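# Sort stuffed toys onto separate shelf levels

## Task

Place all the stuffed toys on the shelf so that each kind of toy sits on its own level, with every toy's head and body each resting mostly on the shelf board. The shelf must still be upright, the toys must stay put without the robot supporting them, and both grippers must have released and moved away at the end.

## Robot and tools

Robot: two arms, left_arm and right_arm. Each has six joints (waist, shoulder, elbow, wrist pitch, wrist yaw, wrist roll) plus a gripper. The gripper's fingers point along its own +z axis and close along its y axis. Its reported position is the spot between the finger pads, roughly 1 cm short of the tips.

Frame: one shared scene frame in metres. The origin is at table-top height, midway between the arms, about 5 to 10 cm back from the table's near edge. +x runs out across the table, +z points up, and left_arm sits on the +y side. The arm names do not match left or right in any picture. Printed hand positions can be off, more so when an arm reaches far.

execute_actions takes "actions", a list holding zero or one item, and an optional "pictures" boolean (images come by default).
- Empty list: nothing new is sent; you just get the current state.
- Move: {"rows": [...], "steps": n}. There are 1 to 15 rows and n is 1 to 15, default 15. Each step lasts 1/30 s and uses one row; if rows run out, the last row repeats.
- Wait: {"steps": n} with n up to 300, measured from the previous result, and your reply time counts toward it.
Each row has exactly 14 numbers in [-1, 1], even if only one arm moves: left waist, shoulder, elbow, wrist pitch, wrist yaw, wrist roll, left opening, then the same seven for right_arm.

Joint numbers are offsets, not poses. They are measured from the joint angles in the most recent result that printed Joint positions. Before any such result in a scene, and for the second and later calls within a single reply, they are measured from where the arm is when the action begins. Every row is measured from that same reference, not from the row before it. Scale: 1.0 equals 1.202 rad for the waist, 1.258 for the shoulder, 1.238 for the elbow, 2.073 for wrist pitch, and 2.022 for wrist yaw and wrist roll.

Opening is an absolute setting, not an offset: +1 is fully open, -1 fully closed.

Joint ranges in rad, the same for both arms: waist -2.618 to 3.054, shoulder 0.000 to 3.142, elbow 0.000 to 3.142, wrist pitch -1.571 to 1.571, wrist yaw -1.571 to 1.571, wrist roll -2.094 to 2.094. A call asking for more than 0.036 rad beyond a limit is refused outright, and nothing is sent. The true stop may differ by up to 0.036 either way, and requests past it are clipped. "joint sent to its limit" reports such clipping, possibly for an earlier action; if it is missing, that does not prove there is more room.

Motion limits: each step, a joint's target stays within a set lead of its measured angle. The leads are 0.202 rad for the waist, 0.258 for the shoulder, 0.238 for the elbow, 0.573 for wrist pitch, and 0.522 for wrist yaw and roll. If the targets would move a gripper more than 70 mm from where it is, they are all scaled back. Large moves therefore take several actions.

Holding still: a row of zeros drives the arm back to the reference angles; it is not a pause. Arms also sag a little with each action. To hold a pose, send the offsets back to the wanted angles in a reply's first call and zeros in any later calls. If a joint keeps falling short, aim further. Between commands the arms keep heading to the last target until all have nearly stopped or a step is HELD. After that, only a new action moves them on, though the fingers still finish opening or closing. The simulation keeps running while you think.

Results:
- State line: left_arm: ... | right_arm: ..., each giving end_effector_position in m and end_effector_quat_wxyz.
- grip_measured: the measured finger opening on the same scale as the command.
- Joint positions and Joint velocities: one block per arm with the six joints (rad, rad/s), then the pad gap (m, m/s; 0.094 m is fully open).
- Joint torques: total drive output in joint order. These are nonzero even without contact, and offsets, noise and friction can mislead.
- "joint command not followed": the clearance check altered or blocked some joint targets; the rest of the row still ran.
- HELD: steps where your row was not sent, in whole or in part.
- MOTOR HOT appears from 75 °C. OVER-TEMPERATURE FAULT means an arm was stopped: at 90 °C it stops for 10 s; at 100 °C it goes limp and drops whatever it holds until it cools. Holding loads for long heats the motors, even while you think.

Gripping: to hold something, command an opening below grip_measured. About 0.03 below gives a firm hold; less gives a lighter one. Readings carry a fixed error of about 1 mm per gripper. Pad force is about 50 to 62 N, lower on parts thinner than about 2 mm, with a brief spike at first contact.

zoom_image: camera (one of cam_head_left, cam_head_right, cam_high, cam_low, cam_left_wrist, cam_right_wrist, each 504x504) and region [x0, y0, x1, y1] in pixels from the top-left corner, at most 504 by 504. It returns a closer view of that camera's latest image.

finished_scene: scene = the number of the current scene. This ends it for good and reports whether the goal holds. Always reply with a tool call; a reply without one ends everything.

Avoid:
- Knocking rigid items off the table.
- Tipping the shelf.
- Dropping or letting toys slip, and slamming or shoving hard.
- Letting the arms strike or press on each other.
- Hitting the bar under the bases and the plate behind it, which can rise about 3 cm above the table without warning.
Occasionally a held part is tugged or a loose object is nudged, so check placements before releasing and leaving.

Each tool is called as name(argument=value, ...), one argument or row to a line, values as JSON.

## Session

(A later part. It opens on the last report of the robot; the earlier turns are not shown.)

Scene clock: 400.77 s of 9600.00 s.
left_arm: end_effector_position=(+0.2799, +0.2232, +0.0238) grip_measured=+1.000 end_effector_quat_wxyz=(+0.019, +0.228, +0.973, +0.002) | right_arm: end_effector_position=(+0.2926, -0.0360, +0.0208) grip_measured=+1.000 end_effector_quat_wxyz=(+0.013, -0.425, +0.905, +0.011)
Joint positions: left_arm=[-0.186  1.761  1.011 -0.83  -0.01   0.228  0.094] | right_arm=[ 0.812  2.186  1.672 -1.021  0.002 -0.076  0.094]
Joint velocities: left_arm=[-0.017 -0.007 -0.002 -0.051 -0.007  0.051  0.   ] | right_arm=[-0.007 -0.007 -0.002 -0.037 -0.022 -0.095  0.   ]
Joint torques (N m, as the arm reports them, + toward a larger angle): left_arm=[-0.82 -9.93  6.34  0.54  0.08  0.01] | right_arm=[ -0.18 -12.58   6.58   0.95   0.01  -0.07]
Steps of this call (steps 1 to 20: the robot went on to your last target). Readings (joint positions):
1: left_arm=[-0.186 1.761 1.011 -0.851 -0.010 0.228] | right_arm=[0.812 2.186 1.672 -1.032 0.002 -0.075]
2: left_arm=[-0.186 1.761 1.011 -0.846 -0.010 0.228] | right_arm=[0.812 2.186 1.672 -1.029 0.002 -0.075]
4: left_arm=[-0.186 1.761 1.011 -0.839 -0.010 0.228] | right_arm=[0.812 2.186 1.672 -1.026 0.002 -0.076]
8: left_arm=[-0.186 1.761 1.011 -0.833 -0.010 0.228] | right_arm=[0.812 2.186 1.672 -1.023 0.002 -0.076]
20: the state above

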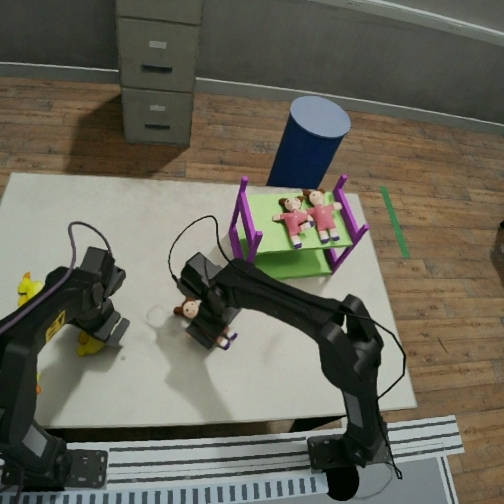

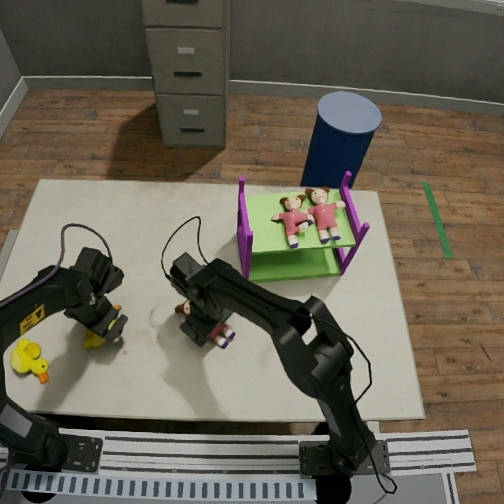

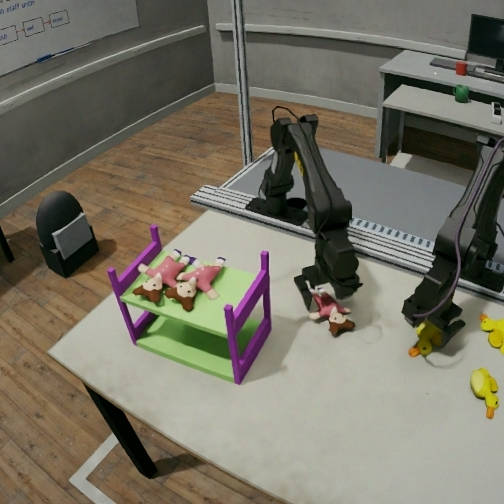

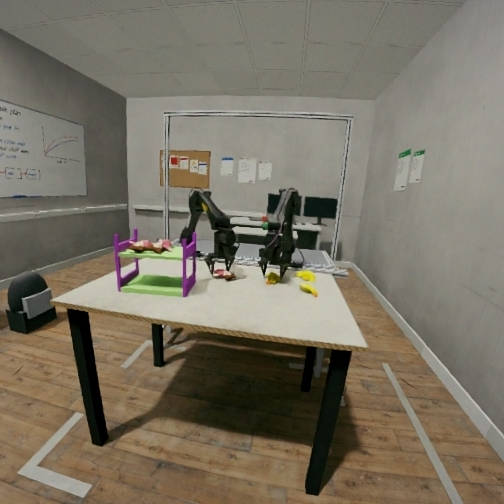

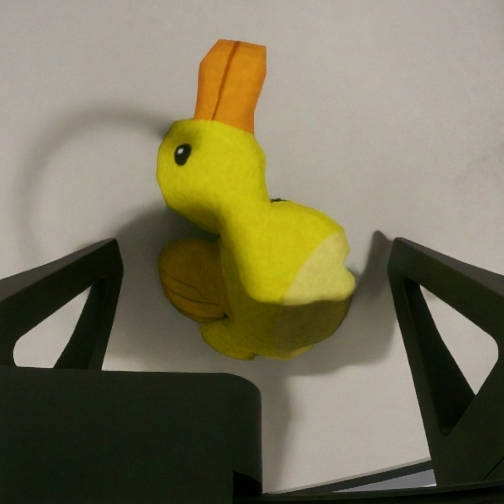

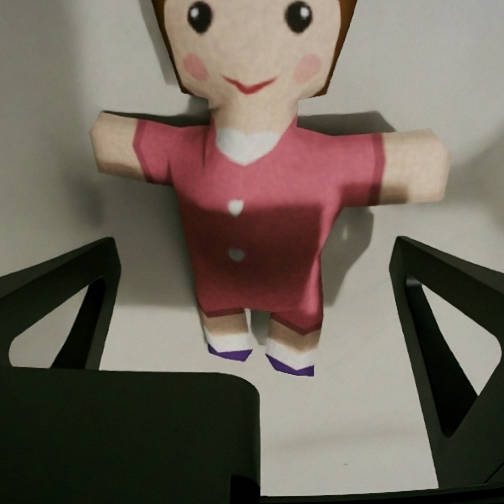

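execute_actions(
  actions=[
    {"rows": [[0, -0.015, 0.012, -0.015, 0, 0, 1, 0, -0.024, 0.012, 0.008, 0, 0, -1],[0, -0.015, 0.012, -0.015, 0, 0, 1, 0, -0.024, 0.012, 0.008, 0, 0, -1],[0, -0.015, 0.012, -0.015, 0, 0, 1, 0, -0.024, 0.012, 0.008, 0, 0, -1],[0, -0.015, 0.012, -0.015, 0, 0, 1, 0, -0.024, 0.012, 0.008, 0, 0, -1],[0, -0.015, 0.012, -0.015, 0, 0, -1, 0, -0.024, 0.012, 0.008, 0, 0, -1]], "steps": 15},
  ],
  pictures=false,
)

execute_actions(
  actions=[
    {"rows": [[0, -0.16, 0.28, -0.2, 0, 0, -1, 0, -0.347, 0.225, -0.005, 0, 0, -1]], "steps": 15},
  ],
  pictures=false,
)

Scene clock: 411.77 s of 9600.00 s.
left_arm: end_effector_position=(+0.2748, +0.2254, +0.0239) grip_measured=-0.964 end_effector_quat_wxyz=(+0.008, +0.228, +0.974, +0.004) | right_arm: end_effector_position=(+0.2935, -0.0350, +0.0208) grip_measured=-0.950 end_effector_quat_wxyz=(+0.016, -0.425, +0.905, +0.012)
Joint positions: left_arm=[-0.186  1.761  1.011 -0.852 -0.016  0.228  0.002] | right_arm=[ 0.812  2.186  1.672 -1.016  0.002 -0.076  0.002]
Joint velocities: left_arm=[-0.012 -0.002 -0.012  0.037  0.051  0.022  0.   ] | right_arm=[-0.012 -0.012 -0.012  0.007  0.051 -0.037  0.001]
Joint torques (N m, as the arm reports them, + toward a larger angle): left_arm=[ 0.01 -9.41  5.81  0.19  0.08  0.01] | right_arm=[  0.09 -12.6    6.6    0.9    0.    -0.01]
Steps of this call (steps 1 to 15: the robot went on to your last target; steps 16 to 90: nothing new was sent; then 7.50 s passed at rest; steps 91 to 105: all 15 steps of this action). Readings (joint positions):
91: left_arm=[-0.186 1.761 1.011 -0.832 -0.010 0.228] | right_arm=[0.812 2.186 1.672 -1.021 0.002 -0.076]
92: left_arm=[-0.186 1.761 1.011 -0.836 -0.010 0.228] | right_arm=[0.812 2.186 1.672 -1.021 0.002 -0.076]
94: left_arm=[-0.186 1.761 1.011 -0.844 -0.010 0.228] | right_arm=[0.812 2.186 1.672 -1.021 0.002 -0.076]
98: left_arm=[-0.186 1.761 1.011 -0.852 -0.010 0.228] | right_arm=[0.812 2.186 1.672 -1.016 0.002 -0.076]
105: the state above

Scene clock: 412.27 s of 9600.00 s.
left_arm: end_effector_position=(+0.2864, +0.2236, +0.1636) grip_measured=-0.964 end_effector_quat_wxyz=(+0.091, +0.226, +0.970, +0.004) | right_arm: end_effector_position=(+0.3291, -0.0020, +0.2253) grip_measured=-0.950 end_effector_quat_wxyz=(+0.252, -0.407, +0.872, +0.101)
Joint positions: left_arm=[-0.186  1.552  1.348 -1.232 -0.016  0.228  0.002] | right_arm=[ 0.812  1.873  1.887 -1.032  0.002 -0.076  0.002]
Joint velocities: left_arm=[ 0.002  0.071 -0.012 -0.256  0.037 -0.007  0.   ] | right_arm=[-0.017 -0.842  0.325  0.007  0.095 -0.037 -0.   ]
Joint torques (N m, as the arm reports them, + toward a larger angle): left_arm=[-0.08 -6.38  6.27  0.6  -0.03 -0.01] | right_arm=[  0.09 -11.35   8.19   1.79   0.01  -0.01]
Steps of this call (steps 1 to 15: all 15 steps of this action). Readings (joint positions):
1: left_arm=[-0.186 1.754 1.025 -0.881 -0.016 0.228] | right_arm=[0.812 2.182 1.680 -1.021 0.002 -0.076]
2: left_arm=[-0.186 1.742 1.050 -0.939 -0.016 0.228] | right_arm=[0.812 2.179 1.694 -1.029 0.002 -0.076]
4: left_arm=[-0.186 1.692 1.120 -1.031 -0.016 0.228] | right_arm=[0.812 2.157 1.731 -1.032 0.002 -0.076]
8: left_arm=[-0.186 1.596 1.298 -1.144 -0.016 0.228] | right_arm=[0.812 2.076 1.807 -1.032 0.002 -0.076]
15: the state above

execute_actions(
  actions=[
    {"rows": [[0, 0, 0.01, 0, 0.008, -0.187, -1, -0.368, -0.098, 0.05, 0, 0, 0.122, -1],[0, 0, 0.01, 0, 0.008, -0.187, -1, -0.368, -0.098, 0.05, 0, 0, 0.122, -1],[0, 0, 0.01, 0, 0.008, -0.187, -1, -0.368, -0.098, 0.05, 0, 0, 0.122, -1],[0, 0, 0.01, 0, 0.008, -0.187, -1, -0.368, -0.098, 0.05, 0, 0, 0.122, -1],[-0.552, 0.491, 0.502, -0.033, 0.008, -0.187, -1, -0.368, -0.098, 0.05, 0, 0, 0.122, -1]], "steps": 15},
  ],
  pictures=false,
)

execute_actions(
  actions=[
    {"steps": 20},
  ],
  pictures=false,
)

Scene clock: 429.93 s of 9600.00 s.
left_arm: end_effector_position=(+0.3224, +0.0336, +0.1072) grip_measured=-0.964 end_effector_quat_wxyz=(+0.029, +0.277, +0.960, +0.006) | right_arm: end_effector_position=(+0.4374, -0.1894, +0.3025) grip_measured=-0.950 end_effector_quat_wxyz=(+0.347, -0.082, +0.930, +0.086)
Joint positions: left_arm=[-0.626  2.136  1.86  -1.292 -0.019 -0.111  0.002] | right_arm=[ 0.353  1.747  1.947 -1.03   0.016  0.156  0.002]
Joint velocities: left_arm=[-1.311  0.999  0.652  0.198 -0.007 -0.198  0.   ] | right_arm=[ 0.222 -0.012 -0.012  0.095 -0.081  0.066  0.   ]
Joint torques (N m, as the arm reports them, + toward a larger angle): left_arm=[ -2.61 -16.03   8.09   0.     0.14  -0.03] | right_arm=[ 0.29 -7.17  6.18  2.   -0.03  0.06]
Steps of this call (steps 1 to 30: the robot went on to your last target; steps 31 to 90: nothing new was sent; then 14.17 s passed at rest; steps 91 to 105: all 15 steps of this action). Readings (joint positions):
91: left_arm=[-0.186 1.554 1.348 -1.263 -0.014 0.177] | right_arm=[0.797 1.747 1.947 -1.028 -0.008 -0.049]
92: left_arm=[-0.186 1.554 1.348 -1.263 -0.013 0.113] | right_arm=[0.766 1.747 1.947 -1.028 -0.020 -0.014]
94: left_arm=[-0.186 1.554 1.348 -1.263 -0.012 0.020] | right_arm=[0.664 1.747 1.947 -1.028 -0.021 0.039]
98: left_arm=[-0.322 1.745 1.545 -1.317 -0.024 -0.060] | right_arm=[0.429 1.747 1.947 -1.028 -0.011 0.108]
105: the state above

Scene clock: 430.60 s of 9600.00 s.
left_arm: end_effector_position=(+0.2643, -0.0483, +0.1008) grip_measured=-0.964 end_effector_quat_wxyz=(+0.029, +0.369, +0.929, -0.007) | right_arm: end_effector_position=(+0.4347, -0.1827, +0.3024) grip_measured=-0.950 end_effector_quat_wxyz=(+0.345, -0.085, +0.930, +0.092)
Joint positions: left_arm=[-0.85   2.194  1.932 -1.293  0.008 -0.142  0.002] | right_arm=[ 0.367  1.747  1.947 -1.031  0.01   0.166  0.002]
Joint velocities: left_arm=[-0.002  0.012 -0.007 -0.007  0.022 -0.007  0.001] | right_arm=[-0.027 -0.002  0.002 -0.037 -0.051 -0.037 -0.   ]
Joint torques (N m, as the arm reports them, + toward a larger angle): left_arm=[  0.08 -14.98   8.12   0.31  -0.03  -0.11] | right_arm=[ 0.29 -7.16  6.1   1.99 -0.07  0.05]
Steps of this call (steps 1 to 20: the robot went on to your last target). Readings (joint positions):
1: left_arm=[-0.673 2.164 1.877 -1.287 -0.019 -0.116] | right_arm=[0.360 1.747 1.947 -1.030 0.014 0.158]
2: left_arm=[-0.723 2.184 1.889 -1.285 -0.018 -0.120] | right_arm=[0.364 1.747 1.947 -1.030 0.012 0.159]
4: left_arm=[-0.816 2.204 1.905 -1.285 -0.011 -0.127] | right_arm=[0.367 1.747 1.947 -1.031 0.010 0.162]
8: left_arm=[-0.905 2.201 1.927 -1.287 0.013 -0.133] | right_arm=[0.367 1.747 1.947 -1.031 0.010 0.164]
20: the state above

execute_actions(
  actions=[
    {"rows": [[0, 0.005, -0.066, 0.045, 0, 0, -1, 0.003, 0.257, 0.176, -0.057, -0.005, 0, -1],[0, 0.005, -0.066, 0.045, 0, 0, -1, 0.003, 0.257, 0.176, -0.057, -0.005, 0, -1],[0, 0.005, -0.066, 0.045, 0, 0, -1, 0.003, 0.257, 0.176, -0.057, -0.005, 0, -1],[0, 0.005, -0.066, 0.045, 0, 0, -1, 0.003, 0.257, 0.176, -0.057, -0.005, 0, -1],[0, 0.005, -0.066, 0.045, 0, 0, -1, 0.003, 0.257, 0.176, -0.057, -0.005, 0, -1],[0, 0.005, -0.066, 0.045, 0, 0, -1, 0.003, 0.257, 0.176, -0.057, -0.005, 0, -1],[0, 0.005, -0.066, 0.045, 0, 0, -1, 0.003, 0.257, 0.176, -0.057, -0.005, 0, -1],[0, 0.005, -0.066, 0.045, 0, 0, -1, 0.003, 0.257, 0.176, -0.057, -0.005, 0, -1],[0, 0.005, -0.066, 0.045, 0, 0, -1, 0.003, 0.257, 0.176, -0.057, -0.005, 0, -1],[0, 0.005, -0.066, 0.045, 0, 0, -1, 0.003, 0.257, 0.176, -0.057, -0.005, 0, -1],[0, 0.005, -0.066, 0.045, 0, 0, 1, 0.003, 0.257, 0.176, -0.057, -0.005, 0, -1]], "steps": 15},
  ],
  pictures=false,
)

execute_actions(
  actions=[
    {"steps": 15},
  ],
)

Scene clock: 439.20 s of 9600.00 s.
left_arm: end_effector_position=(+0.2617, -0.0439, +0.0731) grip_measured=+0.397 end_effector_quat_wxyz=(+0.014, +0.368, +0.930, +0.001) | right_arm: end_effector_position=(+0.4777, -0.1646, +0.1888) grip_measured=-0.950 end_effector_quat_wxyz=(+0.215, -0.091, +0.970, +0.060)
Joint positions: left_arm=[-0.85   2.214  1.855 -1.231  0.008 -0.142  0.066] | right_arm=[ 0.367  2.113  2.14  -1.139  0.006  0.166  0.002]
Joint velocities: left_arm=[ 0.007  0.002 -0.012  0.037 -0.022 -0.007  0.421] | right_arm=[ 0.017 -0.144 -0.002  0.007 -0.066 -0.037 -0.   ]
Joint torques (N m, as the arm reports them, + toward a larger angle): left_arm=[ -0.1  -13.94   4.82   0.61  -0.02  -0.01] | right_arm=[  0.35 -12.84   7.81   1.51  -0.03  -0.01]
Steps of this call (steps 1 to 15: the robot went on to your last target; steps 16 to 90: nothing new was sent; then 5.10 s passed at rest; steps 91 to 105: all 15 steps of this action). Readings (joint positions):
91: left_arm=[-0.850 2.194 1.922 -1.283 0.008 -0.142] | right_arm=[0.367 1.779 1.990 -1.070 0.010 0.166]
92: left_arm=[-0.850 2.192 1.907 -1.268 0.008 -0.142] | right_arm=[0.367 1.832 2.066 -1.098 0.010 0.166]
94: left_arm=[-0.850 2.197 1.877 -1.252 0.008 -0.142] | right_arm=[0.367 1.928 2.139 -1.080 0.010 0.166]
98: left_arm=[-0.850 2.213 1.855 -1.243 0.008 -0.142] | right_arm=[0.367 2.080 2.151 -1.105 0.010 0.166]
105: the state above

Scene clock: 439.70 s of 9600.00 s.
left_arm: end_effector_position=(+0.2621, -0.0445, +0.0732) grip_measured=+1.000 end_effector_quat_wxyz=(+0.015, +0.368, +0.930, +0.001) | right_arm: end_effector_position=(+0.4759, -0.1653, +0.1933) grip_measured=-0.950 end_effector_quat_wxyz=(+0.218, -0.091, +0.970, +0.060)
Joint positions: left_arm=[-0.85   2.214  1.855 -1.228  0.008 -0.142  0.094] | right_arm=[ 0.367  2.102  2.14  -1.144  0.006  0.166  0.002]
Joint velocities: left_arm=[-0.022 -0.002  0.002  0.051  0.022  0.022 -0.   ] | right_arm=[-0.027  0.022 -0.002  0.051 -0.022 -0.007  0.   ]
Joint torques (N m, as the arm reports them, + toward a larger angle): left_arm=[  0.04 -13.96   5.05   0.54  -0.02   0.03] | right_arm=[  0.39 -12.57   7.81   1.52  -0.04  -0.01]
Steps of this call (steps 1 to 15: the robot went on to your last target). Readings (joint positions):
1: left_arm=[-0.850 2.214 1.855 -1.230 0.008 -0.142] | right_arm=[0.367 2.108 2.140 -1.140 0.006 0.166]
2: left_arm=[-0.850 2.214 1.855 -1.229 0.008 -0.142] | right_arm=[0.367 2.105 2.140 -1.140 0.006 0.166]
4: left_arm=[-0.850 2.214 1.855 -1.229 0.008 -0.142] | right_arm=[0.367 2.102 2.140 -1.140 0.006 0.166]
8: left_arm=[-0.850 2.214 1.855 -1.228 0.008 -0.142] | right_arm=[0.367 2.102 2.140 -1.143 0.006 0.166]
15: the state above

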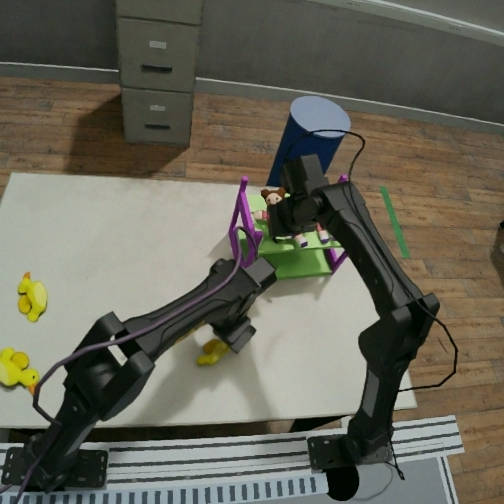

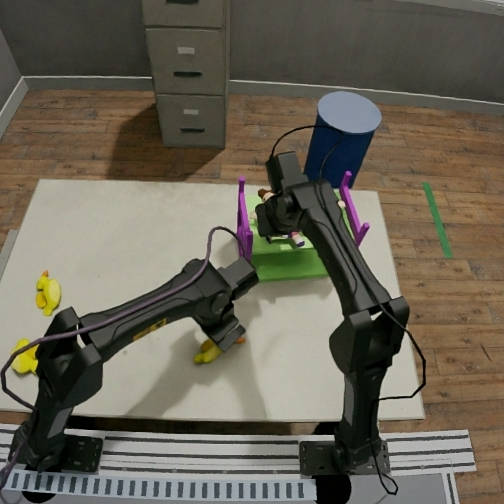

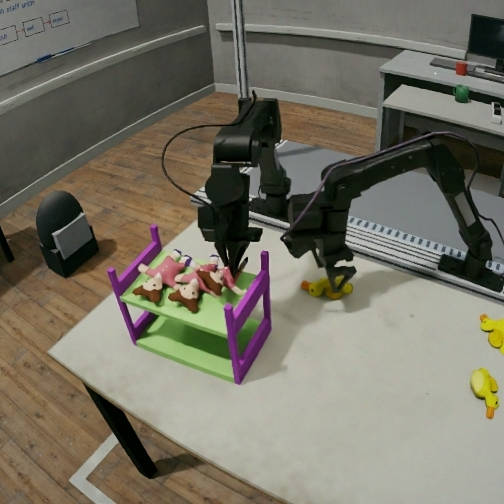

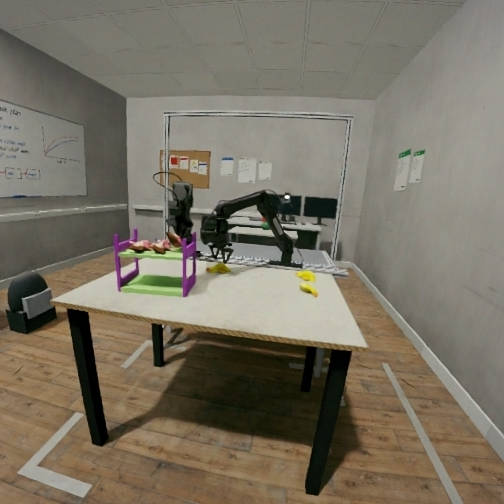

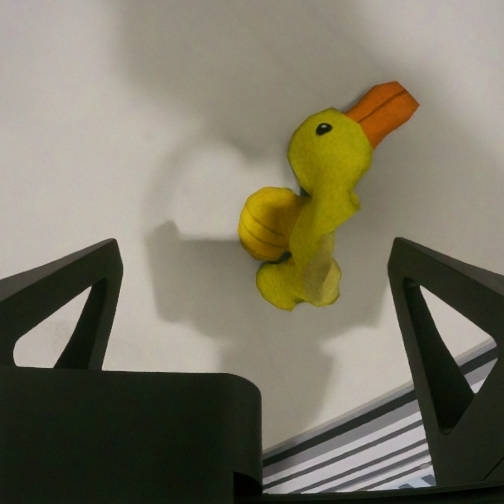

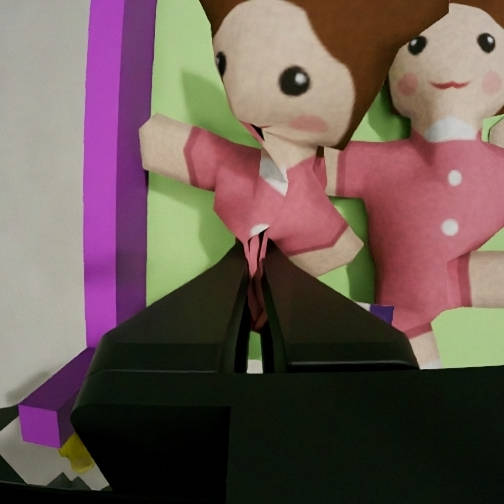

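execute_actions(
  actions=[
    {"rows": [[0, -0.206, -0.028, -0.056, 0, 0, 1, 0, -0.025, 0.02, 0, 0, 0, 0.0],[0, -0.206, -0.028, -0.056, 0, 0, 1, 0, -0.025, 0.02, 0, 0, 0, 0.0],[0, -0.206, -0.028, -0.056, 0, 0, 1, 0, -0.025, 0.02, 0, 0, 0, 0.0],[0, -0.206, -0.028, -0.056, 0, 0, 1, 0, -0.025, 0.02, 0, 0, 0, 0.0],[0, -0.206, -0.028, -0.056, 0, 0, 1, 0, -0.025, 0.02, 0, 0, 0, 0.0],[0, -0.206, -0.028, -0.056, 0, 0, 1, 0, -0.025, 0.02, 0, 0, 0, 0.0],[0, -0.206, -0.028, -0.056, 0, 0, 1, 0, -0.025, 0.02, 0, 0, 0, 0.0],[0, -0.206, -0.028, -0.056, 0, 0, 1, 0, -0.025, 0.02, 0, 0, 0, 0.0],[0, -0.206, -0.028, -0.056, 0, 0, 1, 0, -0.16, 0.02, 0, 0, 0, 0.0]], "steps": 15},
  ],
  pictures=false,
)

execute_actions(
  actions=[
    {"steps": 8},
  ],
)

Scene clock: 459.50 s of 9600.00 s.
left_arm: end_effector_position=(+0.2387, -0.0187, +0.1640) grip_measured=+1.000 end_effector_quat_wxyz=(+0.067, +0.368, +0.927, -0.029) | right_arm: end_effector_position=(+0.4608, -0.1717, +0.2605) grip_measured=-0.002 end_effector_quat_wxyz=(+0.281, -0.088, +0.953, +0.077)
Joint positions: left_arm=[-0.85   1.947  1.813 -1.332  0.008 -0.142  0.094] | right_arm=[ 0.367  1.959  2.138 -1.15   0.006  0.166  0.047]
Joint velocities: left_arm=[-0.012  0.149 -0.007 -0.081 -0.007  0.007 -0.   ] | right_arm=[ 0.007 -0.764  0.115 -0.051  0.022  0.066 -0.002]
Joint torques (N m, as the arm reports them, + toward a larger angle): left_arm=[  0.05 -10.52   6.15   0.42  -0.01  -0.02] | right_arm=[ 0.03 -9.97  7.28  1.87  0.   -0.01]
Steps of this call (steps 1 to 15: the robot went on to your last target; steps 16 to 90: nothing new was sent; then 16.30 s passed at rest; steps 91 to 105: all 15 steps of this action). Readings (joint positions):
91: left_arm=[-0.850 2.200 1.849 -1.228 0.008 -0.142] | right_arm=[0.367 2.102 2.140 -1.145 0.006 0.166]
92: left_arm=[-0.850 2.176 1.831 -1.238 0.008 -0.142] | right_arm=[0.367 2.102 2.140 -1.145 0.006 0.166]
94: left_arm=[-0.850 2.104 1.814 -1.274 0.008 -0.142] | right_arm=[0.367 2.102 2.140 -1.145 0.006 0.166]
98: left_arm=[-0.850 1.957 1.813 -1.309 0.008 -0.142] | right_arm=[0.367 2.102 2.140 -1.145 0.006 0.166]
105: the state above

Scene clock: 459.77 s of 9600.00 s.
left_arm: end_effector_position=(+0.2384, -0.0182, +0.1606) grip_measured=+1.000 end_effector_quat_wxyz=(+0.062, +0.368, +0.927, -0.026) | right_arm: end_effector_position=(+0.4547, -0.1743, +0.2983) grip_measured=-0.002 end_effector_quat_wxyz=(+0.322, -0.087, +0.939, +0.088)
Joint positions: left_arm=[-0.85   1.956  1.813 -1.336  0.008 -0.142  0.094] | right_arm=[ 0.367  1.898  2.16  -1.145  0.006  0.166  0.047]
Joint velocities: left_arm=[-0.037 -0.017  0.007 -0.066  0.037 -0.007 -0.002] | right_arm=[-0.012  0.056 -0.002  0.037  0.037  0.037  0.   ]
Joint torques (N m, as the arm reports them, + toward a larger angle): left_arm=[ -0.05 -10.81   6.17   0.44   0.    -0.02] | right_arm=[ 0.06 -8.33  6.13  1.97  0.01 -0.01]
Steps of this call (steps 1 to 8: the robot went on to your last target). Readings (joint positions):
1: left_arm=[-0.850 1.951 1.813 -1.333 0.008 -0.142] | right_arm=[0.367 1.937 2.144 -1.150 0.006 0.166]
2: left_arm=[-0.850 1.954 1.813 -1.334 0.008 -0.142] | right_arm=[0.367 1.919 2.150 -1.149 0.006 0.166]
4: left_arm=[-0.850 1.956 1.813 -1.335 0.008 -0.142] | right_arm=[0.367 1.898 2.159 -1.145 0.006 0.166]
8: the state above

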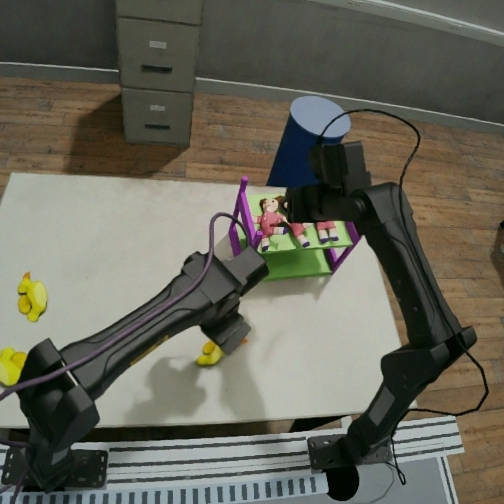

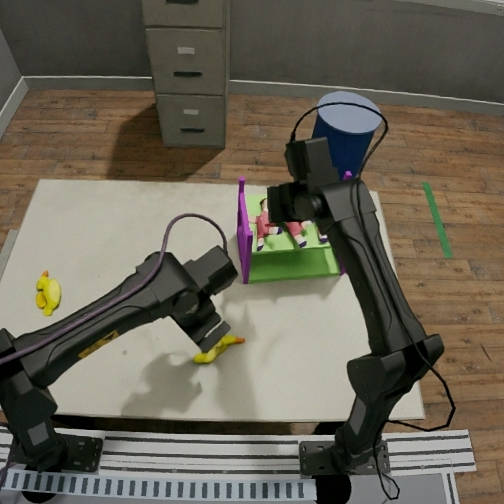

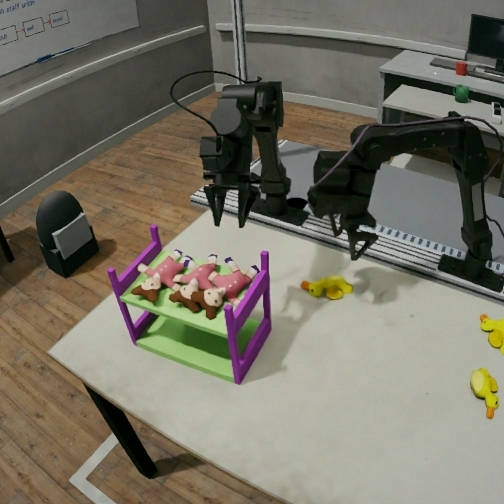

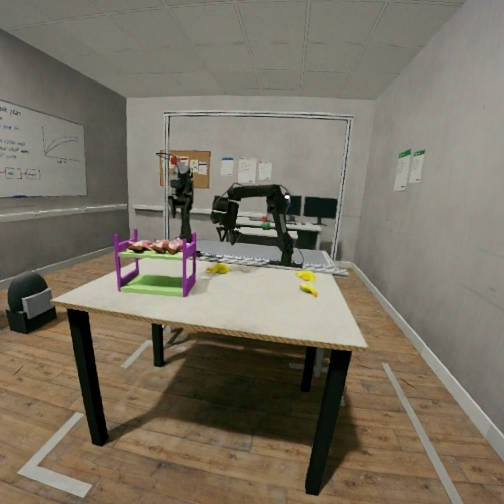

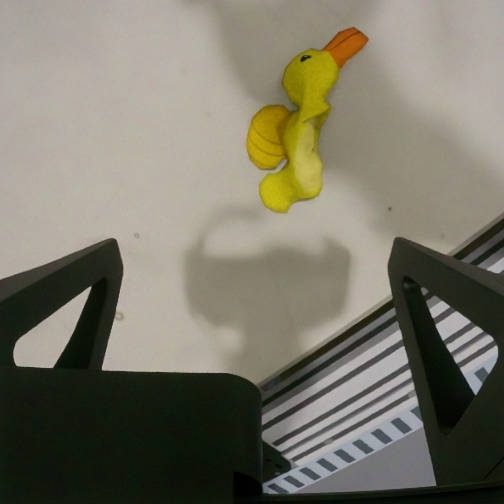

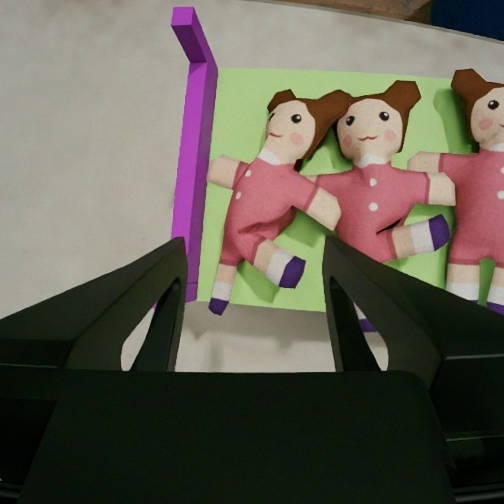

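execute_actions(
  actions=[
    {"rows": [[0.953, 0, 0.006, -0.004, 0, 0.169, 1, 0, 0, 0, -0.109, 0, 0.835, 1],[0.953, 0, 0.006, -0.004, 0, 0.169, 1, 0, 0, 0, -0.109, 0, 0.835, 1],[0.953, 0, 0.006, -0.004, 0, 0.169, 1, 0, 0, 0, -0.109, 0, 0.835, 1],[0.953, 0, 0.006, -0.004, 0, 0.169, 1, 0.431, 0, 0, -0.109, 0, 0.835, 1],[0.953, 0, 0.006, -0.004, 0, 0.169, 1, 0.431, 0, 0, -0.109, 0, 0.835, 1],[0.953, 0, 0.006, -0.004, 0, 0.169, 1, 0.431, 0, 0, -0.109, 0, 0.835, 1],[0.953, 0, 0.006, -0.004, 0, 0.169, 1, 0.431, 0, 0, -0.109, 0, 0.835, 1],[0.953, 0, 0.006, -0.004, 0, 0.169, 1, 0.431, 0, 0, -0.109, 0, 0.835, 1],[0.953, 0, 0.006, -0.004, 0, 0.169, 1, 0.431, 0, 0, -0.109, 0, 0.835, 1],[0.953, 0, 0.006, -0.004, 0, 0.169, 1, 0.431, 0, 0, -0.109, 0, 0.835, 1],[0.953, 0, 0.006, -0.004, 0, 0.169, 1, 0.431, 0.069, -0.254, -0.109, 0, 0.835, 1]], "steps": 15},
  ],
  pictures=false,
)

execute_actions(
  actions=[
    {"steps": 30},
  ],
)

Scene clock: 477.77 s of 9600.00 s.
left_arm: end_effector_position=(+0.3844, +0.2518, +0.1624) grip_measured=+1.000 end_effector_quat_wxyz=(+0.069, +0.131, +0.989, -0.011) | right_arm: end_effector_position=(+0.2827, -0.0180, +0.2095) grip_measured=+1.000 end_effector_quat_wxyz=(+0.070, +0.229, +0.960, +0.145)
Joint positions: left_arm=[-0.044  1.956  1.813 -1.337  0.015  0.172  0.094] | right_arm=[ 0.863  1.918  1.979 -1.306  0.001  1.318  0.094]
Joint velocities: left_arm=[ 1.795  0.012 -0.007 -0.007 -0.051  0.11   0.   ] | right_arm=[ 0.466  0.33  -1.38  -0.095 -0.095  2.308  0.   ]
Joint torques (N m, as the arm reports them, + toward a larger angle): left_arm=[  0.45 -10.77   5.98   0.4   -0.08   0.04] | right_arm=[-1.34 -6.19  4.69  0.86  0.12  0.01]
Steps of this call (steps 1 to 30: the robot went on to your last target; steps 31 to 90: nothing new was sent; then 14.50 s passed at rest; steps 91 to 105: all 15 steps of this action). Readings (joint positions):
91: left_arm=[-0.836 1.956 1.813 -1.337 0.015 -0.100] | right_arm=[0.367 1.899 2.160 -1.160 0.006 0.237]
92: left_arm=[-0.810 1.956 1.813 -1.337 0.023 -0.047] | right_arm=[0.367 1.899 2.160 -1.195 0.006 0.337]
94: left_arm=[-0.719 1.956 1.813 -1.337 0.025 0.031] | right_arm=[0.381 1.899 2.160 -1.258 0.013 0.521]
98: left_arm=[-0.484 1.956 1.813 -1.337 0.022 0.117] | right_arm=[0.560 1.899 2.160 -1.306 0.022 0.849]
105: the state above

Scene clock: 478.77 s of 9600.00 s.
left_arm: end_effector_position=(+0.3736, +0.3881, +0.1596) grip_measured=+1.000 end_effector_quat_wxyz=(+0.066, -0.031, +0.997, +0.001) | right_arm: end_effector_position=(+0.2492, -0.0383, +0.1264) grip_measured=+1.000 end_effector_quat_wxyz=(-0.004, +0.466, +0.885, +0.017)
Joint positions: left_arm=[ 0.299  1.956  1.813 -1.337 -0.001  0.192  0.094] | right_arm=[ 0.889  2.013  1.829 -1.353 -0.003  1.848  0.094]
Joint velocities: left_arm=[-0.022  0.002 -0.007  0.007 -0.022  0.022  0.   ] | right_arm=[-0.017 -0.007 -0.007  0.022  0.066  0.037  0.   ]
Joint torques (N m, as the arm reports them, + toward a larger angle): left_arm=[ -0.29 -10.64   6.01   0.41   0.13   0.09] | right_arm=[ -0.27 -11.29   6.84   0.55   0.08   0.05]
Steps of this call (steps 1 to 30: the robot went on to your last target). Readings (joint positions):
1: left_arm=[0.020 1.956 1.813 -1.337 0.015 0.175] | right_arm=[0.877 1.933 1.933 -1.311 -0.001 1.411]
2: left_arm=[0.084 1.956 1.813 -1.337 0.014 0.178] | right_arm=[0.886 1.952 1.895 -1.320 -0.002 1.499]
4: left_arm=[0.211 1.956 1.813 -1.337 0.012 0.182] | right_arm=[0.891 1.995 1.849 -1.340 -0.003 1.626]
8: left_arm=[0.350 1.956 1.813 -1.337 -0.009 0.185] | right_arm=[0.889 2.024 1.829 -1.352 -0.003 1.759]
30: the state above

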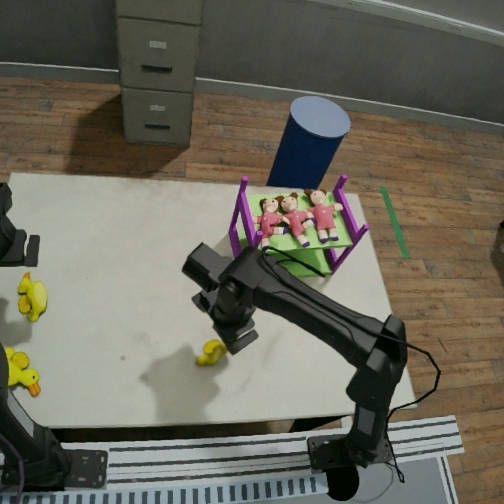

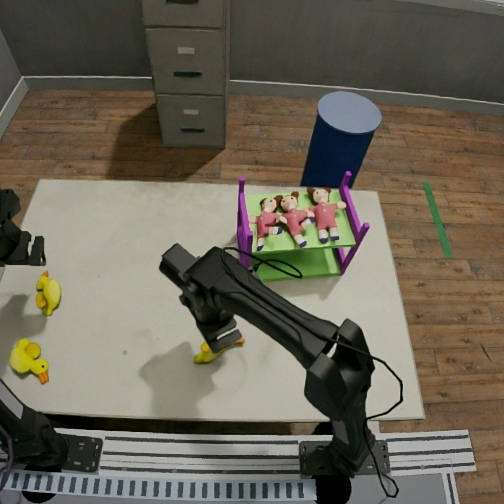

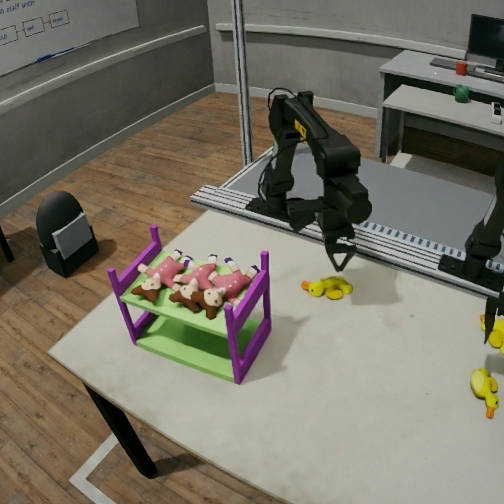

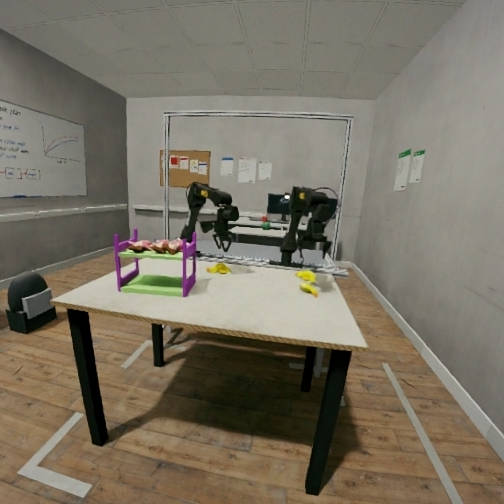

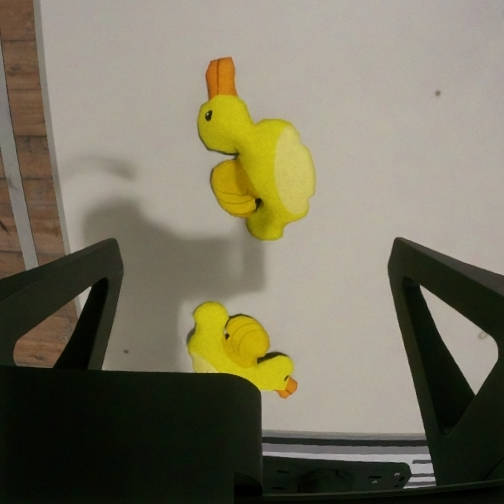

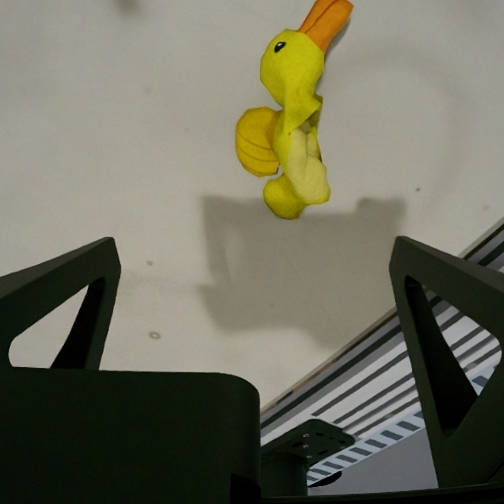

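execute_actions(
  actions=[
    {"rows": [[0, 0.099, -0.265, 0.206, 0, 0, 1, 0.01, -0.006, -0.31, 0.202, 0, 0, 1]], "steps": 15},
  ],
  pictures=false,
)

execute_actions(
  actions=[
    {"steps": 20},
  ],
)

Scene clock: 495.60 s of 9600.00 s.
left_arm: end_effector_position=(+0.3657, +0.3819, +0.0150) grip_measured=+1.000 end_effector_quat_wxyz=(+0.002, -0.030, +0.999, -0.013) | right_arm: end_effector_position=(+0.2357, -0.0508, +0.0198) grip_measured=+1.000 end_effector_quat_wxyz=(-0.007, +0.465, +0.885, +0.004)
Joint positions: left_arm=[ 0.299  2.115  1.467 -0.964 -0.001  0.192  0.094] | right_arm=[ 0.892  2.033  1.428 -0.957 -0.003  1.849  0.094]
Joint velocities: left_arm=[ 0.007 -0.168 -0.007  0.271 -0.007 -0.007  0.   ] | right_arm=[-0.002  0.012 -0.002  0.11   0.037 -0.051  0.   ]
Joint torques (N m, as the arm reports them, + toward a larger angle): left_arm=[ -0.01 -13.83   6.42   0.4   -0.01   0.  ] | right_arm=[  0.8  -11.05   6.63   0.74   0.    -0.01]
Steps of this call (steps 1 to 15: the robot went on to your last target; steps 16 to 90: nothing new was sent; then 13.33 s passed at rest; steps 91 to 105: all 15 steps of this action). Readings (joint positions):
91: left_arm=[0.299 1.957 1.794 -1.308 -0.001 0.192] | right_arm=[0.889 2.003 1.789 -1.298 -0.003 1.849]
92: left_arm=[0.299 1.957 1.760 -1.256 -0.001 0.192] | right_arm=[0.889 1.984 1.717 -1.209 -0.003 1.849]
94: left_arm=[0.299 1.982 1.676 -1.166 -0.001 0.192] | right_arm=[0.891 1.980 1.576 -1.093 -0.003 1.849]
98: left_arm=[0.299 2.080 1.512 -1.032 -0.001 0.192] | right_arm=[0.892 2.033 1.434 -1.023 -0.003 1.849]
105: the state above

Scene clock: 496.27 s of 9600.00 s.
left_arm: end_effector_position=(+0.3735, +0.3841, +0.0198) grip_measured=+1.000 end_effector_quat_wxyz=(+0.021, -0.030, +0.999, -0.009) | right_arm: end_effector_position=(+0.2383, -0.0476, +0.0199) grip_measured=+1.000 end_effector_quat_wxyz=(-0.005, +0.465, +0.885, +0.012)
Joint positions: left_arm=[ 0.299  2.102  1.467 -0.937 -0.001  0.192  0.094] | right_arm=[ 0.892  2.033  1.428 -0.941 -0.003  1.849  0.094]
Joint velocities: left_arm=[ 0.007 -0.012  0.017  0.022 -0.037  0.081  0.   ] | right_arm=[-0.007 -0.002 -0.002  0.007 -0.007 -0.066  0.   ]
Joint torques (N m, as the arm reports them, + toward a larger angle): left_arm=[ -0.04 -13.49   6.4    0.55   0.02  -0.03] | right_arm=[  0.8  -11.09   6.66   0.81   0.    -0.01]
Steps of this call (steps 1 to 20: the robot went on to your last target). Readings (joint positions):
1: left_arm=[0.299 2.110 1.467 -0.958 -0.001 0.192] | right_arm=[0.892 2.033 1.428 -0.954 -0.003 1.849]
2: left_arm=[0.299 2.106 1.467 -0.952 -0.001 0.192] | right_arm=[0.892 2.033 1.428 -0.951 -0.003 1.849]
4: left_arm=[0.299 2.102 1.467 -0.945 -0.001 0.192] | right_arm=[0.892 2.033 1.428 -0.947 -0.003 1.849]
8: left_arm=[0.299 2.102 1.467 -0.940 -0.001 0.192] | right_arm=[0.892 2.033 1.428 -0.943 -0.003 1.849]
20: the state above

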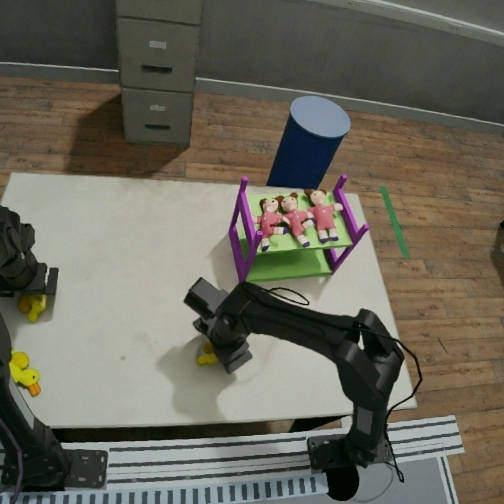

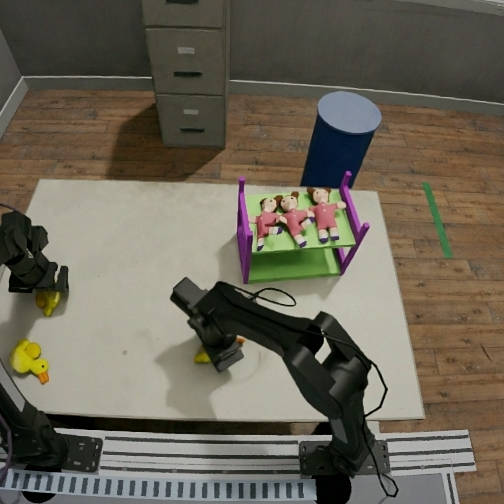

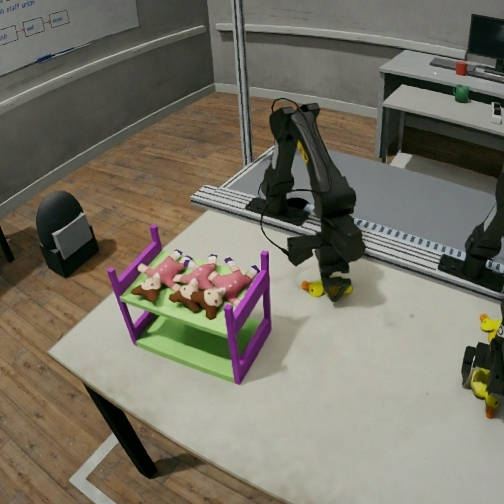

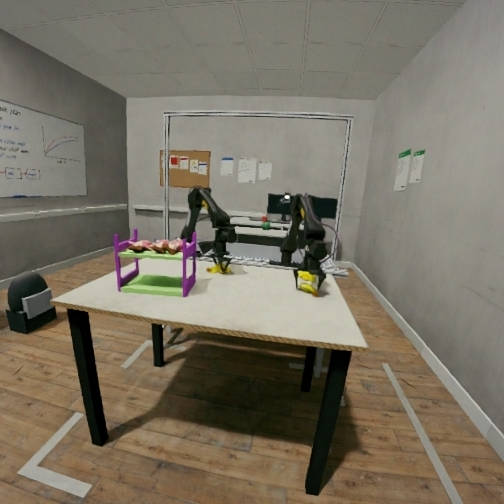

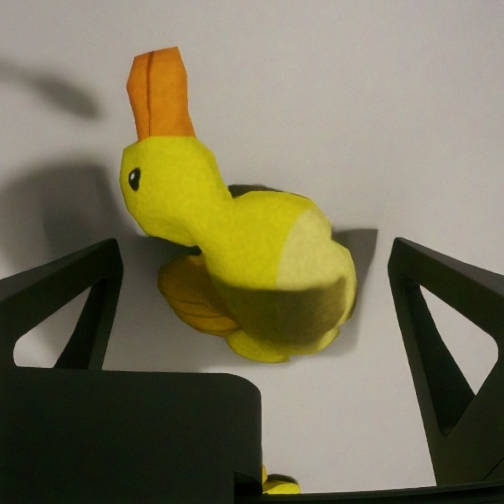

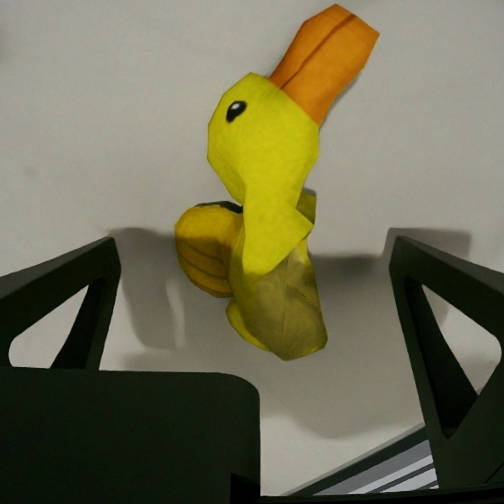

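execute_actions(
  actions=[
    {"rows": [[0, -0.017, 0.012, -0.025, 0, 0, 1, 0, -0.02, 0.012, 0.003, 0, 0, -1],[0, -0.017, 0.012, -0.025, 0, 0, 1, 0, -0.02, 0.012, 0.003, 0, 0, -1],[0, -0.017, 0.012, -0.025, 0, 0, 1, 0, -0.02, 0.012, 0.003, 0, 0, -1],[0, -0.017, 0.012, -0.025, 0, 0, 1, 0, -0.02, 0.012, 0.003, 0, 0, -1],[0, -0.017, 0.012, -0.025, 0, 0, 1, 0, -0.02, 0.012, 0.003, 0, 0, -1],[0, -0.017, 0.012, -0.025, 0, 0, -1, 0, -0.02, 0.012, 0.003, 0, 0, -1]], "steps": 15},
  ],
  pictures=false,
)

execute_actions(
  actions=[
    {"rows": [[0, -0.117, 0.285, -0.175, 0, 0, -1, 0, -0.424, 0.012, 0.357, 0, -0.138, -1]], "steps": 15},
  ],
  pictures=false,
)

Scene clock: 532.47 s of 9600.00 s.
left_arm: end_effector_position=(+0.3635, +0.3821, +0.0196) grip_measured=-0.962 end_effector_quat_wxyz=(+0.001, -0.030, +0.999, -0.012) | right_arm: end_effector_position=(+0.2388, -0.0470, +0.0199) grip_measured=-0.947 end_effector_quat_wxyz=(-0.005, +0.465, +0.885, +0.014)
Joint positions: left_arm=[ 0.299  2.102  1.467 -0.978 -0.005  0.192  0.002] | right_arm=[ 0.892  2.033  1.428 -0.938 -0.003  1.849  0.002]
Joint velocities: left_arm=[ 0.007 -0.007  0.012 -0.081  0.007 -0.095  0.   ] | right_arm=[-0.007  0.012 -0.007 -0.066  0.022 -0.022  0.001]
Joint torques (N m, as the arm reports them, + toward a larger angle): left_arm=[ -0.06 -13.43   6.07   0.17   0.03  -0.01] | right_arm=[  0.05 -10.94   6.46   0.77   0.01  -0.01]
Steps of this call (steps 1 to 15: the robot went on to your last target; steps 16 to 90: nothing new was sent; then 32.70 s passed at rest; steps 91 to 105: all 15 steps of this action). Readings (joint positions):
91: left_arm=[0.299 2.102 1.467 -0.940 -0.001 0.192] | right_arm=[0.892 2.033 1.428 -0.941 -0.003 1.849]
92: left_arm=[0.299 2.102 1.467 -0.947 -0.001 0.192] | right_arm=[0.892 2.033 1.428 -0.941 -0.003 1.849]
94: left_arm=[0.299 2.102 1.467 -0.960 -0.001 0.192] | right_arm=[0.892 2.033 1.428 -0.941 -0.003 1.849]
98: left_arm=[0.299 2.102 1.467 -0.974 -0.001 0.192] | right_arm=[0.892 2.033 1.428 -0.938 -0.003 1.849]
105: the state above

Scene clock: 532.97 s of 9600.00 s.
left_arm: end_effector_position=(+0.3796, +0.3905, +0.1634) grip_measured=-0.962 end_effector_quat_wxyz=(+0.085, -0.031, +0.996, +0.008) | right_arm: end_effector_position=(+0.3118, +0.0375, +0.2138) grip_measured=-0.947 end_effector_quat_wxyz=(+0.116, +0.348, +0.840, +0.400)
Joint positions: left_arm=[ 0.299  1.943  1.805 -1.302 -0.005  0.192  0.002] | right_arm=[ 0.892  1.688  1.416 -0.439 -0.003  1.662  0.002]
Joint velocities: left_arm=[ 0.002  0.139 -0.002 -0.286  0.051  0.037  0.001] | right_arm=[ 0.002 -0.808  0.012  0.623 -0.066 -0.256 -0.001]
Joint torques (N m, as the arm reports them, + toward a larger angle): left_arm=[  0.05 -10.28   6.73   0.59  -0.04   0.  ] | right_arm=[  0.05 -10.14   7.72   2.33   0.01  -0.12]
Steps of this call (steps 1 to 15: all 15 steps of this action). Readings (joint positions):
1: left_arm=[0.299 2.100 1.483 -1.004 -0.005 0.192] | right_arm=[0.892 2.025 1.424 -0.916 -0.003 1.833]
2: left_arm=[0.299 2.098 1.510 -1.053 -0.005 0.192] | right_arm=[0.892 2.012 1.417 -0.878 -0.003 1.812]
4: left_arm=[0.299 2.076 1.577 -1.128 -0.005 0.192] | right_arm=[0.892 1.974 1.416 -0.795 -0.003 1.776]
8: left_arm=[0.299 2.015 1.737 -1.224 -0.005 0.192] | right_arm=[0.892 1.878 1.416 -0.632 -0.003 1.724]
15: the state above

execute_actions(
  actions=[
    {"rows": [[-0.4, 0.01, 0.012, -0.02, 0, -0.169, -1, 0, -0.189, -0.805, 0.583, 0, -0.045, -1]], "steps": 15},
  ],
  pictures=false,
)

execute_actions(
  actions=[
    {"steps": 15},
  ],
  pictures=false,
)

Scene clock: 538.40 s of 9600.00 s.
left_arm: end_effector_position=(+0.3704, +0.1853, +0.1606) grip_measured=-0.962 end_effector_quat_wxyz=(+0.062, +0.072, +0.995, -0.020) | right_arm: end_effector_position=(+0.2436, -0.0428, +0.0913) grip_measured=-0.947 end_effector_quat_wxyz=(+0.172, +0.293, +0.792, +0.507)
Joint positions: left_arm=[-0.22   1.956  1.805 -1.337  0.01  -0.124  0.002] | right_arm=[ 0.892  1.468  0.387  0.643 -0.003  1.583  0.002]
Joint velocities: left_arm=[ 0.276 -0.007 -0.012 -0.051 -0.022 -0.11   0.001] | right_arm=[-0.007  0.061 -0.281 -0.037  0.051 -0.095 -0.   ]
Joint torques (N m, as the arm reports them, + toward a larger angle): left_arm=[  1.53 -10.78   6.62   0.38  -0.17  -0.14] | right_arm=[ 0.04 -5.82  9.24  3.92  0.01 -0.15]
Steps of this call (steps 1 to 30: the robot went on to your last target; steps 31 to 90: nothing new was sent; then 1.93 s passed at rest; steps 91 to 105: all 15 steps of this action). Readings (joint positions):
91: left_arm=[0.285 1.956 1.805 -1.335 -0.012 0.150] | right_arm=[0.892 1.501 1.388 -0.137 -0.003 1.583]
92: left_arm=[0.260 1.956 1.805 -1.335 -0.022 0.097] | right_arm=[0.892 1.480 1.311 -0.007 -0.003 1.583]
94: left_arm=[0.170 1.956 1.805 -1.335 -0.025 0.020] | right_arm=[0.892 1.458 1.153 0.221 -0.003 1.583]
98: left_arm=[-0.063 1.956 1.805 -1.335 -0.021 -0.068] | right_arm=[0.892 1.457 0.825 0.554 -0.003 1.583]
105: the state above

Scene clock: 538.90 s of 9600.00 s.
left_arm: end_effector_position=(+0.3741, +0.2018, +0.1605) grip_measured=-0.962 end_effector_quat_wxyz=(+0.062, +0.043, +0.997, -0.016) | right_arm: end_effector_position=(+0.2516, -0.0336, +0.1179) grip_measured=-0.947 end_effector_quat_wxyz=(+0.187, +0.283, +0.764, +0.550)
Joint positions: left_arm=[-0.18   1.956  1.805 -1.339  0.002 -0.141  0.002] | right_arm=[ 0.892  1.468  0.397  0.741 -0.003  1.583  0.002]
Joint velocities: left_arm=[ 0.002 -0.012 -0.002  0.037  0.051  0.007 -0.   ] | right_arm=[ 0.002  0.002  0.007 -0.066  0.022  0.007  0.   ]
Joint torques (N m, as the arm reports them, + toward a larger angle): left_arm=[ -0.22 -10.71   6.67   0.41  -0.06  -0.04] | right_arm=[ 0.04 -5.69  7.02  2.75  0.   -0.13]
Steps of this call (steps 1 to 15: the robot went on to your last target). Readings (joint positions):
1: left_arm=[-0.209 1.956 1.805 -1.338 0.010 -0.128] | right_arm=[0.892 1.468 0.383 0.644 -0.003 1.583]
2: left_arm=[-0.199 1.956 1.805 -1.338 0.008 -0.130] | right_arm=[0.892 1.468 0.384 0.657 -0.003 1.583]
4: left_arm=[-0.185 1.956 1.805 -1.338 0.004 -0.135] | right_arm=[0.892 1.468 0.391 0.690 -0.003 1.583]
8: left_arm=[-0.180 1.956 1.805 -1.339 0.002 -0.139] | right_arm=[0.892 1.468 0.397 0.729 -0.003 1.583]
15: the state above


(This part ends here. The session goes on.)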